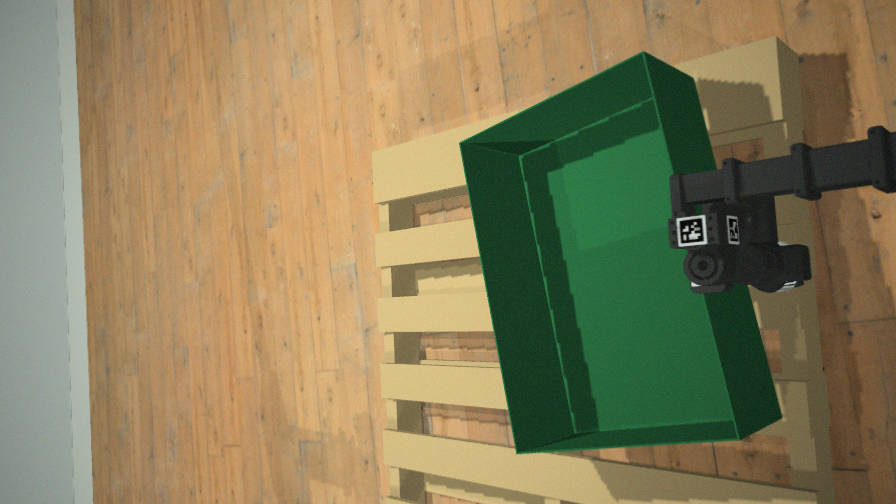

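Scene clock: 299.43 s.
r1.base_odometry: x=-4.319 y=-1.868 heading=+0.389 (m, m, rad; r1's odometry frame)
r1.turned_by_wheels: +0.000 (rad since the last result)
r1.turned_by_imu: +0.000 (rad since the last result)
r1.base_tilt: forward=+0.1 right=+0.5 (deg)
r1.lidar_m: 5.52 1.48 1.01 0.94 0.96 1.23 2.76 3.14 0.70 0.65 0.66 4.98
r1.head_depth_mm: 3625 2859 2194 1788 1508 1308 1154 / 3625 2812 2174 1740 1298 1195 1133 / 3519 2793 2178 1512 1298 1298 1111 / 3484 2777 2156 1492 1264 1238 1110 / 3459 2752 2160 1486 1268 1219 1108 / 3422 2745 2139 1472 1259 1190 1092 / 3317 2715 2133 1669 1396 1234 1104
r1.base_status: not commanded
r1.joint_positions: lift_m=+0.380 arm_m=+0.519 wrist_yaw_rad=+0.001 wrist_pitch_rad=-1.589 wrist_roll_rad=-0.001 gripper_m=+0.000 head_pan_rad=-1.577 head_tilt_rad=-0.890
r1.joint_status: all done
r1.motor_effort: left_wheel=+2(3) right_wheel=-2(3) lift_m=+24(25) arm_m=+12(20) wrist_yaw_rad=-2(1) wrist_pitch_rad=+25(33) wrist_roll_rad=+0(1) gripper_m=-3(3) head_pan_rad=+3(2) head_tilt_rad=-3(3) (%)
r1.hand_pose: x=-0.0217 y=-0.6352 z=+0.2633 quat_wxyz=(+0.496, +0.505, -0.494, -0.504) (m; r1's base frame)
r1.wrist_depth_mm: 259 264 264 269 273 277 280 / 265 271 271 276 280 283 287 / 274 278 280 283 288 292 293 / 194 208 233 264 289 297 300 / 116 120 128 136 147 159 172 / 300 411 99 102 112 119 116 / 305 424 316 437 327 444 334
r2.base_odometry: x=+1.234 y=+3.639 heading=+1.350 (m, m, rad; r2's odometry frame)
r2.turned_by_wheels: +0.000 (rad since the last result)
r2.turned_by_imu: +0.001 (rad since the last result)
r2.base_tilt: forward=-0.3 right=-0.2 (deg)
r2.lidar_m: 4.30 3.40 2.25 2.09 2.11 2.66 4.49 4.39 2.87 2.68 2.08 1.25
r2.head_depth_mm: 2490 2097 1762 1522 1336 1190 1071 / 2442 2125 1774 1524 1296 1213 - / 2468 2128 1772 1529 1286 - - / 2413 2138 1779 1535 1316 1199 - / 2391 2120 1786 1533 1341 1206 1078 / 2362 2150 1783 1547 1348 1204 1084 / 2338 2153 1794 1544 1348 1199 1084
r2.base_status: not commanded
r2.joint_positions: lift_m=+0.449 arm_m=+0.050 wrist_yaw_rad=-0.001 wrist_pitch_rad=-1.498 wrist_roll_rad=+1.572 gripper_m=+0.179 head_pan_rad=-1.564 head_tilt_rad=-0.990
r2.joint_status: not commanded
r2.motor_effort: left_wheel=-1(1) right_wheel=+0(0) lift_m=+44(43) arm_m=-3(3) wrist_yaw_rad=+1(1) wrist_pitch_rad=+0(0) wrist_roll_rad=+0(0) gripper_m=-1(1) head_pan_rad=-2(2) head_tilt_rad=-5(4) (%)
r2.hand_pose: x=-0.0215 y=-0.1895 z=+0.3306 quat_wxyz=(+0.000, -0.001, -0.732, -0.681) (m; r2's base frame)
r2.wrist_depth_mm: 388 471 466 455 - - - / 457 472 484 470 - - - / 415 466 494 484 - - - / 536 499 515 497 - - - / 562 536 532 510 502 496 470 / 580 563 542 525 513 502 - / 598 582 561 542 534 513 504
pictures: r1_head_camera (sideways: a quarter turn clockwise sets it upright)
camera_calibration (this result's frames):
r1_head_camera: T_world_to_cam=[[0.0513182, 0.726322, -0.685436, 0.910629], [0.997385, -0.0722437, -0.00187939, -0.00141047], [-0.0508835, -0.683548, -0.72813, 0.905707], [0, 0, 0, 1]] pos_world=[0.000760511, -0.0424179, 1.28365]
Images, in order (width x height): r1_head_camera 896x504.

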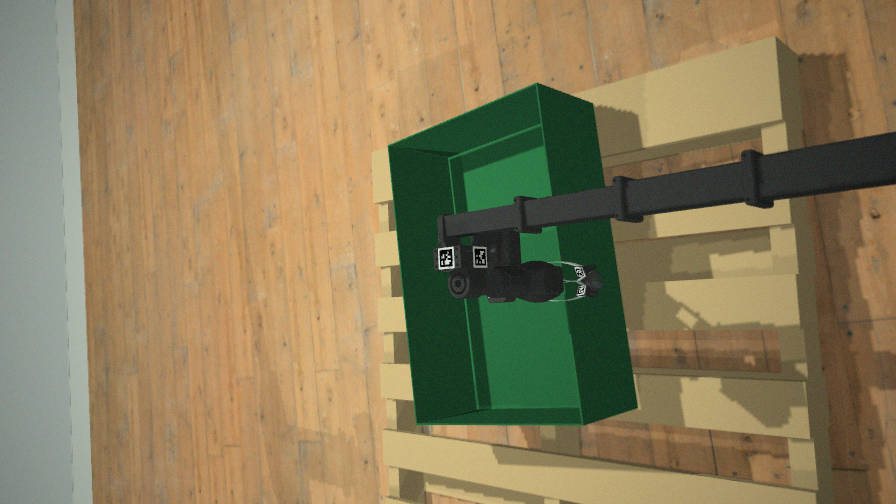

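>>> {"method": "execute_actions", "body": {
  "actions": [
    {"r1":{"joints":{"lift_m":0.6}},"r2":{"base":{"translate_m":-0.38},"joints":{"gripper_m":0.0}}}
  ],
  "cameras": []
}}

>>> {"method": "execute_actions", "body": {
  "actions": [
    {"r1":{"base":{"rotate_rad":-0.19},"joints":{"arm_m":0.0}},"r2":{"joints":{"lift_m":0.21}}}
  ],
  "cameras": ["r2_head_camera"]
}}

>>> {"method": "execute_actions", "body": {
  "actions": [
    {"r1":{"base":{"translate_m":0.8}},"r2":{"joints":{"arm_m":0.52}}}
  ],
  "cameras": ["r2_head_camera"]
}}

>>> {"method": "execute_actions", "body": {
  "actions": [
    {"r1":{"base":{"rotate_rad":0.19}},"r2":{"joints":{"arm_m":0.4,"lift_m":0.35,"gripper_m":0.179}}}
  ],
  "cameras": ["r2_head_camera","r1_head_camera","r2_nav_camera"]
}}

Scene clock: 328.07 s.
r1.base_odometry: x=-4.319 y=-1.868 heading=+0.389 (m, m, rad; r1's odometry frame)
r1.turned_by_wheels: +0.000 (rad since the last result)
r1.turned_by_imu: +0.001 (rad since the last result)
r1.base_tilt: forward=+0.2 right=+0.5 (deg)
r1.lidar_m: 5.58 1.48 1.01 0.94 0.96 1.23 2.76 3.15 0.70 0.66 0.67 2.35
r1.head_depth_mm: 3632 2803 2183 1792 1517 1305 1154 / 3583 2777 2183 1748 1297 1197 - / 3538 2799 2193 1526 1273 1176 1112 / 3490 2766 2320 1522 1290 1242 1111 / 3448 2749 2149 1500 1262 1215 1105 / 3424 2740 2152 1474 1259 1185 1086 / 3392 2716 2131 1667 1399 1231 1108
r1.base_status: not commanded
r1.joint_positions: lift_m=+0.600 arm_m=+0.520 wrist_yaw_rad=+0.001 wrist_pitch_rad=-1.502 wrist_roll_rad=-0.001 gripper_m=+0.000 head_pan_rad=-1.577 head_tilt_rad=-0.890
r1.joint_status: all done
r1.motor_effort: left_wheel=+1(2) right_wheel=-1(3) lift_m=+43(49) arm_m=+5(12) wrist_yaw_rad=+0(2) wrist_pitch_rad=+1(25) wrist_roll_rad=+0(0) gripper_m=-3(4) head_pan_rad=+3(3) head_tilt_rad=-3(3) (%)
r1.hand_pose: x=-0.0216 y=-0.6582 z=+0.4811 quat_wxyz=(+0.518, +0.483, -0.516, -0.482) (m; r1's base frame)
r1.wrist_depth_mm: 341 476 486 495 512 513 417 / 347 486 494 503 513 520 413 / 350 495 497 511 518 525 409 / 367 445 506 517 522 529 403 / 564 510 618 537 539 548 693 / 607 522 - - 656 556 707 / 533 515 531 564 558 556 706
r2.base_odometry: x=+1.151 y=+3.269 heading=+1.350 (m, m, rad; r2's odometry frame)
r2.turned_by_wheels: +0.000 (rad since the last result)
r2.turned_by_imu: -0.001 (rad since the last result)
r2.base_tilt: forward=-0.3 right=-0.1 (deg)
r2.lidar_m: 1.94 3.34 2.22 2.04 2.06 2.59 4.11 4.17 2.93 2.73 2.76 1.60
r2.head_depth_mm: 2531 2107 1767 1525 1339 1190 1073 / 2497 2121 1773 1522 1336 1204 - / 2460 2124 1766 1532 1336 - - / 2441 2129 1787 1535 1319 1193 - / 2416 2127 1801 1526 1297 1203 1081 / 2389 2132 1799 1542 1286 1199 1085 / 2370 2159 1785 1535 1343 1202 1084
r2.base_status: done
r2.joint_positions: lift_m=+0.449 arm_m=+0.050 wrist_yaw_rad=-0.001 wrist_pitch_rad=-1.498 wrist_roll_rad=+1.572 gripper_m=+0.000 head_pan_rad=-1.564 head_tilt_rad=-0.990
r2.joint_status: all done
r2.motor_effort: left_wheel=+0(10) right_wheel=+0(3) lift_m=+44(44) arm_m=-3(3) wrist_yaw_rad=+2(1) wrist_pitch_rad=+0(1) wrist_roll_rad=+0(0) gripper_m=-3(84) head_pan_rad=-1(1) head_tilt_rad=-4(4) (%)
r2.hand_pose: x=-0.0215 y=-0.1895 z=+0.3306 quat_wxyz=(+0.000, -0.001, -0.732, -0.681) (m; r2's base frame)
r2.wrist_depth_mm: 497 484 465 455 - - - / 509 493 485 471 - - - / 525 511 497 481 - - - / 539 527 510 500 - - - / 559 484 528 515 496 488 478 / 575 467 543 - 504 504 484 / 600 494 567 545 529 512 500
pictures: none
No camera images: the call's "cameras" was empty. Leave "cameras" out to get every camera's image.

Scene clock: 333.07 s.
r1.base_odometry: x=-4.319 y=-1.868 heading=+0.199 (m, m, rad; r1's odometry frame)
r1.turned_by_wheels: -0.190 (rad since the last result)
r1.turned_by_imu: -0.190 (rad since the last result)
r1.base_tilt: forward=+0.1 right=+0.4 (deg)
r1.lidar_m: 5.67 1.96 1.10 0.94 0.94 1.08 1.84 3.07 0.77 0.66 0.66 2.27
r1.head_depth_mm: 3990 2844 2195 1785 1516 1304 1160 / 3892 2834 2178 1770 1506 1239 - / 3703 2784 2174 1778 1326 1215 - / 3695 2784 2156 1518 1295 1188 - / 3517 2781 2171 1504 1299 1237 1110 / 3434 2744 2155 1474 1339 1233 1104 / 3425 2754 2129 1460 1334 1183 1066
r1.base_status: done
r1.joint_positions: lift_m=+0.600 arm_m=+0.001 wrist_yaw_rad=+0.001 wrist_pitch_rad=-1.501 wrist_roll_rad=-0.001 gripper_m=+0.000 head_pan_rad=-1.577 head_tilt_rad=-0.890
r1.joint_status: all done
r1.motor_effort: left_wheel=+2(9) right_wheel=-1(9) lift_m=+43(43) arm_m=-5(7) wrist_yaw_rad=-1(2) wrist_pitch_rad=+0(1) wrist_roll_rad=+0(0) gripper_m=-3(3) head_pan_rad=+3(3) head_tilt_rad=-3(3) (%)
r1.hand_pose: x=-0.0216 y=-0.1396 z=+0.4811 quat_wxyz=(+0.518, +0.483, -0.516, -0.482) (m; r1's base frame)
r1.wrist_depth_mm: 492 483 494 510 527 532 654 / 601 607 618 631 642 655 665 / 605 611 641 638 655 661 682 / 613 626 635 646 662 667 685 / 620 635 638 - 669 680 691 / 631 647 - - 680 675 697 / 637 643 654 - 689 698 703
r2.base_odometry: x=+1.151 y=+3.269 heading=+1.350 (m, m, rad; r2's odometry frame)
r2.turned_by_wheels: +0.000 (rad since the last result)
r2.turned_by_imu: +0.001 (rad since the last result)
r2.base_tilt: forward=-0.2 right=-0.2 (deg)
r2.lidar_m: 1.94 3.32 2.21 2.04 2.07 2.59 4.10 4.16 2.93 2.73 2.77 1.60
r2.head_depth_mm: 2533 2108 1774 1529 1338 1186 1072 / 2466 2109 1765 1530 1338 1191 - / 2459 2115 1766 1534 1344 1243 - / 2461 2169 1777 1534 1313 1213 - / 2398 2127 1793 1545 1301 1196 1074 / 2420 2133 1793 1536 1295 1198 1084 / 2364 2142 1802 1542 1341 1208 1082
r2.base_status: not commanded
r2.joint_positions: lift_m=+0.286 arm_m=+0.050 wrist_yaw_rad=+0.003 wrist_pitch_rad=-1.511 wrist_roll_rad=+1.569 gripper_m=+0.000 head_pan_rad=-1.564 head_tilt_rad=-0.990
r2.joint_status: lift_m contact_stop (moved -0.163 of -0.239)
r2.on_its_own: lift_m is slack since a contact_stop, until your next command for it (your +0.210 is given up)
r2.motor_effort: left_wheel=-1(1) right_wheel=+0(0) lift_m=+28(67) arm_m=-2(2) wrist_yaw_rad=-3(4) wrist_pitch_rad=+3(25) wrist_roll_rad=+1(0) gripper_m=-4(8) head_pan_rad=-1(2) head_tilt_rad=-4(4) (%)
r2.hand_pose: x=-0.0216 y=-0.1861 z=+0.1673 quat_wxyz=(+0.002, +0.001, -0.728, -0.686) (m; r2's base frame)
r2.wrist_depth_mm: 325 320 311 306 - - - / 336 328 319 316 - - - / 347 337 331 323 - - - / 356 350 339 333 - - - / 364 361 351 344 - - - / 343 371 362 - - - - / 338 383 375 367 360 347 341
pictures: r2_head_camera (sideways: a quarter turn clockwise sets it upright)
ARM HIT: r2's arm struck its own base hard.
camera_calibration (this result's frames):
r2_head_camera: T_world_to_cam=[[0.0570723, 0.833741, -0.549198, 0.731448], [0.99825, -0.0562013, 0.018418, -0.0308545], [-0.0155098, -0.549287, -0.83549, 1.04736], [0, 0, 0, 1]] pos_world=[0.00529948, -0.036269, 1.27734]
Images, in order (width x height): r2_head_camera 896x504.

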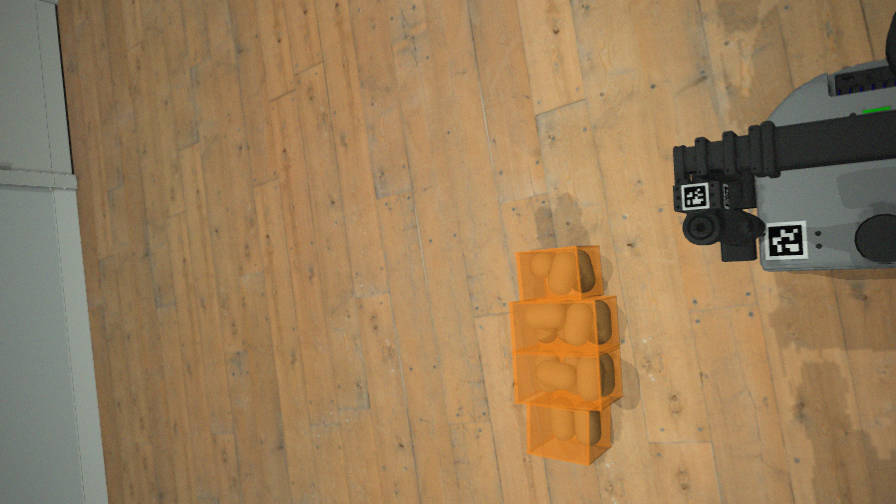

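not run: a stop came earlier in this reply.

not run: a stop came earlier in this reply.

>>> {"method": "execute_actions", "body": {
  "actions": [
    {"r1":{"base":{"translate_m":0.8}},"r2":{"base":{"translate_m":0.05},"joints":{"lift_m":0.33,"arm_m":0.2}}}
  ],
  "cameras": []
}}

>>> {"method": "execute_actions", "body": {
  "actions": [
    {"r1":{"base":{"rotate_rad":0.19}},"r2":{"joints":{"lift_m":0.21}}}
  ],
  "cameras": []
}}

>>> {"method": "execute_actions", "body": {
  "actions": [
    {"r2":{"joints":{"arm_m":0.52}}}
  ],
  "cameras": ["r2_head_camera","r1_head_camera","r2_nav_camera"]
}}

Scene clock: 347.60 s.
r1.base_odometry: x=-3.534 y=-1.709 heading=+0.199 (m, m, rad; r1's odometry frame)
r1.turned_by_wheels: +0.000 (rad since the last result)
r1.turned_by_imu: +0.007 (rad since the last result)
r1.base_tilt: forward=+0.1 right=+0.3 (deg)
r1.lidar_m: 4.91 2.35 1.36 1.17 1.16 1.34 2.29 0.90 0.76 3.62 1.69 4.17
r1.head_depth_mm: 3781 2811 2193 1528 1276 1246 1098 / 3683 2812 2178 1509 1410 1226 - / 3592 2778 2170 1683 1407 1213 - / 3446 2806 2173 1685 1379 1250 - / 3386 2767 2142 1661 1346 1190 1065 / 3271 2741 2124 1668 1455 1295 1140 / 3193 2714 2145 1746 1476 1290 1138
r1.base_status: done
r1.joint_positions: lift_m=+0.600 arm_m=+0.001 wrist_yaw_rad=+0.001 wrist_pitch_rad=-1.501 wrist_roll_rad=-0.001 gripper_m=+0.000 head_pan_rad=-1.577 head_tilt_rad=-0.890
r1.joint_status: not commanded
r1.motor_effort: left_wheel=+1(8) right_wheel=-1(3) lift_m=+44(43) arm_m=-5(5) wrist_yaw_rad=-2(0) wrist_pitch_rad=+1(0) wrist_roll_rad=+0(0) gripper_m=-3(3) head_pan_rad=+4(3) head_tilt_rad=-3(4) (%)
r1.hand_pose: x=-0.0216 y=-0.1396 z=+0.4811 quat_wxyz=(+0.518, +0.483, -0.516, -0.482) (m; r1's base frame)
r1.wrist_depth_mm: 599 609 613 506 516 527 535 / 602 608 624 507 522 527 642 / 606 620 628 517 539 552 559 / 614 623 637 640 652 665 692 / 625 627 644 - 677 679 683 / 639 642 - - 676 700 706 / 633 644 661 - 683 693 711
r2.base_odometry: x=+1.162 y=+3.317 heading=+1.350 (m, m, rad; r2's odometry frame)
r2.turned_by_wheels: +0.000 (rad since the last result)
r2.turned_by_imu: +0.003 (rad since the last result)
r2.base_tilt: forward=-0.2 right=+0.0 (deg)
r2.lidar_m: 1.93 3.36 2.22 2.05 2.07 2.61 4.15 4.20 2.93 2.73 1.70 1.55
r2.head_depth_mm: 2529 2107 1756 1525 1326 1189 1075 / 2486 2102 1777 1525 1344 1204 - / 2447 2135 1772 1530 1389 1196 - / 2448 2121 1794 1535 1289 1198 - / 2413 2124 1794 1531 1289 1195 1081 / 2419 2152 1786 1539 1304 1202 1078 / 2368 2139 1798 1544 1343 1199 1085
r2.base_status: done
r2.joint_positions: lift_m=+0.329 arm_m=+0.200 wrist_yaw_rad=+0.002 wrist_pitch_rad=-1.498 wrist_roll_rad=+1.569 gripper_m=+0.000 head_pan_rad=-1.564 head_tilt_rad=-0.990
r2.joint_status: all done
r2.motor_effort: left_wheel=-1(9) right_wheel=+0(3) lift_m=+44(46) arm_m=+4(5) wrist_yaw_rad=-2(3) wrist_pitch_rad=+0(3) wrist_roll_rad=+1(1) gripper_m=-4(4) head_pan_rad=-3(2) head_tilt_rad=-4(4) (%)
r2.hand_pose: x=-0.0216 y=-0.3390 z=+0.2106 quat_wxyz=(+0.001, +0.001, -0.732, -0.681) (m; r2's base frame)
r2.wrist_depth_mm: 372 362 352 345 336 331 - / 382 372 363 354 345 339 - / 395 384 373 364 354 348 - / 407 334 384 376 366 359 - / 422 303 394 388 376 368 - / 434 315 359 - 384 378 370 / 453 315 376 409 401 391 379
pictures: none
No camera images: the call's "cameras" was empty. Leave "cameras" out to get every camera's image.

Scene clock: 349.53 s.
r1.base_odometry: x=-3.534 y=-1.709 heading=+0.389 (m, m, rad; r1's odometry frame)
r1.turned_by_wheels: +0.190 (rad since the last result)
r1.turned_by_imu: +0.192 (rad since the last result)
r1.base_tilt: forward=+0.2 right=+0.4 (deg)
r1.lidar_m: 4.93 1.81 1.24 1.16 1.18 1.52 3.49 0.76 0.80 3.61 1.46 4.75
r1.head_depth_mm: 3469 2837 2183 1630 1369 1235 1060 / 3483 2788 2177 1692 1397 1246 - / 3367 2794 2173 1659 1383 1247 - / 3349 2788 2162 1661 1356 1176 - / 3256 2751 2156 1760 1447 1269 1142 / 3252 2757 2131 1750 1494 1288 1143 / 3218 2746 2122 1744 1480 1287 1141
r1.base_status: done
r1.joint_positions: lift_m=+0.600 arm_m=+0.001 wrist_yaw_rad=+0.001 wrist_pitch_rad=-1.501 wrist_roll_rad=-0.001 gripper_m=+0.000 head_pan_rad=-1.577 head_tilt_rad=-0.890
r1.joint_status: not commanded
r1.motor_effort: left_wheel=-1(8) right_wheel=+2(5) lift_m=+43(43) arm_m=-6(5) wrist_yaw_rad=-2(1) wrist_pitch_rad=+0(0) wrist_roll_rad=+0(0) gripper_m=-3(3) head_pan_rad=+3(3) head_tilt_rad=-3(3) (%)
r1.hand_pose: x=-0.0216 y=-0.1396 z=+0.4811 quat_wxyz=(+0.518, +0.483, -0.516, -0.482) (m; r1's base frame)
r1.wrist_depth_mm: 589 602 610 502 638 626 533 / 608 616 622 514 639 548 539 / 609 613 629 516 542 546 553 / 617 624 633 647 662 561 563 / 624 630 642 - 674 674 696 / 637 639 - - 681 685 705 / 630 646 658 - 676 706 716
r2.base_odometry: x=+1.162 y=+3.317 heading=+1.350 (m, m, rad; r2's odometry frame)
r2.turned_by_wheels: +0.000 (rad since the last result)
r2.turned_by_imu: +0.000 (rad since the last result)
r2.base_tilt: forward=-0.5 right=-0.1 (deg)
r2.lidar_m: 1.93 3.36 2.22 2.05 2.07 2.60 4.15 4.23 2.93 2.72 1.70 1.55
r2.head_depth_mm: 2517 2117 1758 1522 1349 1194 1072 / 2465 2114 1774 1517 1335 1193 - / 2461 2136 1789 1537 1365 1201 - / 2433 2138 1784 1531 1297 1203 - / 2396 2133 1771 1532 1285 1194 1081 / 2422 2117 1789 1540 1302 1198 1083 / 2360 2152 1789 1536 1352 1202 1085
r2.base_status: not commanded
r2.joint_positions: lift_m=+0.211 arm_m=+0.200 wrist_yaw_rad=+0.002 wrist_pitch_rad=-1.498 wrist_roll_rad=+1.569 gripper_m=+0.000 head_pan_rad=-1.564 head_tilt_rad=-0.990
r2.joint_status: all done
r2.motor_effort: left_wheel=-1(1) right_wheel=+0(0) lift_m=+10(37) arm_m=+3(4) wrist_yaw_rad=-2(2) wrist_pitch_rad=-1(0) wrist_roll_rad=+1(1) gripper_m=-2(2) head_pan_rad=-1(2) head_tilt_rad=-4(4) (%)
r2.hand_pose: x=-0.0216 y=-0.3390 z=+0.0922 quat_wxyz=(+0.001, +0.001, -0.732, -0.681) (m; r2's base frame)
r2.wrist_depth_mm: 252 247 242 236 228 223 221 / 260 255 248 241 236 230 227 / 269 261 255 248 242 235 232 / 274 269 263 257 249 243 237 / 218 271 271 263 255 249 - / 213 284 280 - 262 256 253 / 244 247 289 281 274 264 258
pictures: none
No camera images: the call's "cameras" was empty. Leave "cameras" out to get every camera's image.

Scene clock: 353.10 s.
r1.base_odometry: x=-3.534 y=-1.709 heading=+0.389 (m, m, rad; r1's odometry frame)
r1.turned_by_wheels: +0.000 (rad since the last result)
r1.turned_by_imu: +0.000 (rad since the last result)
r1.base_tilt: forward=+0.2 right=+0.4 (deg)
r1.lidar_m: 4.90 1.81 1.24 1.16 1.18 1.53 3.48 0.76 0.80 3.62 1.70 1.24
r1.head_depth_mm: 3480 2849 2199 1631 1360 1226 1062 / 3425 2821 2164 1699 1391 1245 - / 3396 2808 2190 1665 1396 1251 - / 3320 2762 2145 1659 1348 1171 - / 3278 2755 2161 1756 1468 1273 1141 / 3282 2745 2153 1760 1485 1291 1135 / 3201 2742 2131 1754 1485 1291 1141
r1.base_status: not commanded
r1.joint_positions: lift_m=+0.600 arm_m=+0.001 wrist_yaw_rad=+0.001 wrist_pitch_rad=-1.501 wrist_roll_rad=-0.001 gripper_m=+0.000 head_pan_rad=-1.577 head_tilt_rad=-0.890
r1.joint_status: not commanded
r1.motor_effort: left_wheel=-2(2) right_wheel=+2(2) lift_m=+43(43) arm_m=-5(5) wrist_yaw_rad=-1(1) wrist_pitch_rad=+0(0) wrist_roll_rad=+0(0) gripper_m=-3(3) head_pan_rad=+3(3) head_tilt_rad=-3(3) (%)
r1.hand_pose: x=-0.0216 y=-0.1396 z=+0.4811 quat_wxyz=(+0.518, +0.483, -0.516, -0.482) (m; r1's base frame)
r1.wrist_depth_mm: 595 605 620 504 638 633 530 / 594 607 626 511 640 555 534 / 610 617 626 520 549 549 554 / 626 626 634 638 654 556 562 / 619 632 639 - 679 679 685 / 622 638 - - 689 696 706 / 638 646 655 - 683 694 704
r2.base_odometry: x=+1.162 y=+3.317 heading=+1.350 (m, m, rad; r2's odometry frame)
r2.turned_by_wheels: +0.000 (rad since the last result)
r2.turned_by_imu: +0.000 (rad since the last result)
r2.base_tilt: forward=-0.3 right=+0.1 (deg)
r2.lidar_m: 1.92 3.34 2.22 2.05 2.07 2.61 4.15 4.23 2.93 2.73 1.70 1.55
r2.head_depth_mm: 2523 2119 1775 1514 1346 1191 1072 / 2465 2111 1764 1529 1335 1193 - / 2444 2123 1783 1535 1348 1210 - / 2443 2138 1791 1564 1336 1194 - / 2389 2127 1783 1539 1300 1195 1082 / 2408 2149 1780 1533 1310 1198 1081 / 2384 2151 1795 1547 1348 1193 1085
r2.base_status: not commanded
r2.joint_positions: lift_m=+0.211 arm_m=+0.520 wrist_yaw_rad=+0.002 wrist_pitch_rad=-1.531 wrist_roll_rad=+1.569 gripper_m=+0.000 head_pan_rad=-1.564 head_tilt_rad=-0.990
r2.joint_status: all done
r2.motor_effort: left_wheel=-3(4) right_wheel=+3(3) lift_m=+10(10) arm_m=+6(6) wrist_yaw_rad=-2(2) wrist_pitch_rad=+9(13) wrist_roll_rad=+1(1) gripper_m=-4(5) head_pan_rad=-2(2) head_tilt_rad=-4(4) (%)
r2.hand_pose: x=-0.0216 y=-0.6503 z=+0.0925 quat_wxyz=(+0.001, +0.001, -0.721, -0.693) (m; r2's base frame)
r2.wrist_depth_mm: 244 242 238 234 230 227 223 / 251 249 244 240 237 234 229 / 258 256 253 247 244 239 235 / 268 262 258 254 250 247 243 / 276 272 265 259 257 253 249 / 285 280 164 - 263 263 256 / 294 288 154 234 216 268 263
pictures: r1_head_camera (sideways: a quarter turn clockwise sets it upright), r2_head_camera (sideways: a quarter turn clockwise sets it upright), r2_nav_camera (sideways: a quarter turn counterclockwise sets it upright)
camera_calibration (this result's frames):
r1_head_camera: T_world_to_cam=[[0.0513173, 0.726322, -0.685436, 0.910629], [0.997385, -0.0722425, -0.00187939, -0.00141047], [-0.0508827, -0.683548, -0.72813, 0.905707], [0, 0, 0, 1]] pos_world=[0.000760561, -0.0424179, 1.28365]
r2_head_camera: T_world_to_cam=[[0.0570725, 0.833742, -0.549197, 0.731448], [0.99825, -0.0562015, 0.0184179, -0.0308545], [-0.0155099, -0.549287, -0.83549, 1.04736], [0, 0, 0, 1]] pos_world=[0.00529947, -0.0362689, 1.27734]
r2_nav_camera: T_world_to_cam=[[-0.0212079, -0.809203, 0.587147, -0.711431], [-0.99961, 0.0278486, 0.00227465, 0.05123], [-0.0181919, -0.586869, -0.809477, 1.01635], [0, 0, 0, 1]] pos_world=[0.0546113, 0.0193445, 1.24031]
Images, in order (width x height): r1_head_camera 896x504, r2_head_camera 896x504, r2_nav_camera 672x504.

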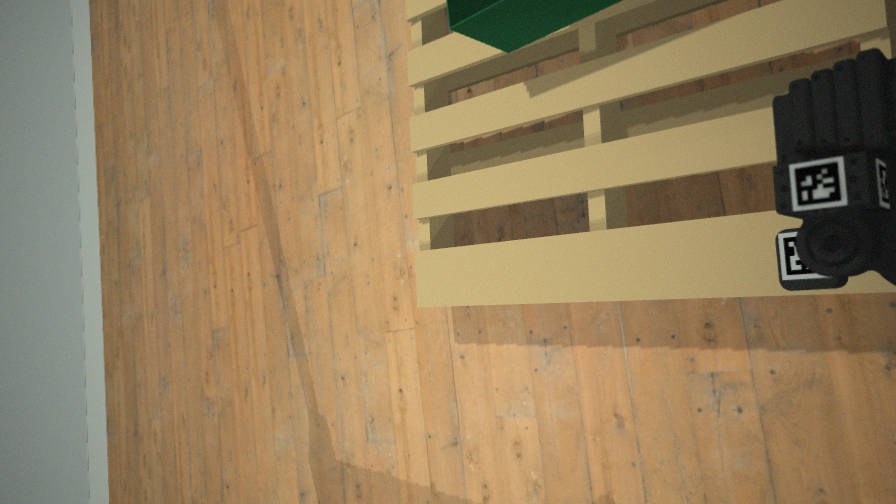

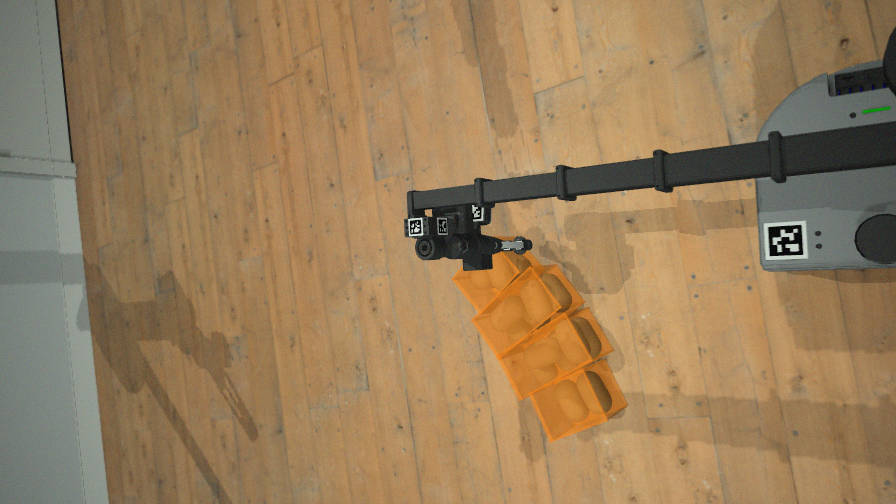

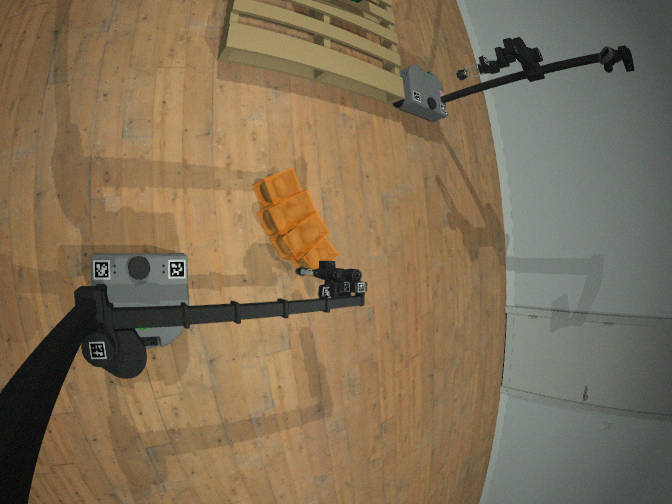

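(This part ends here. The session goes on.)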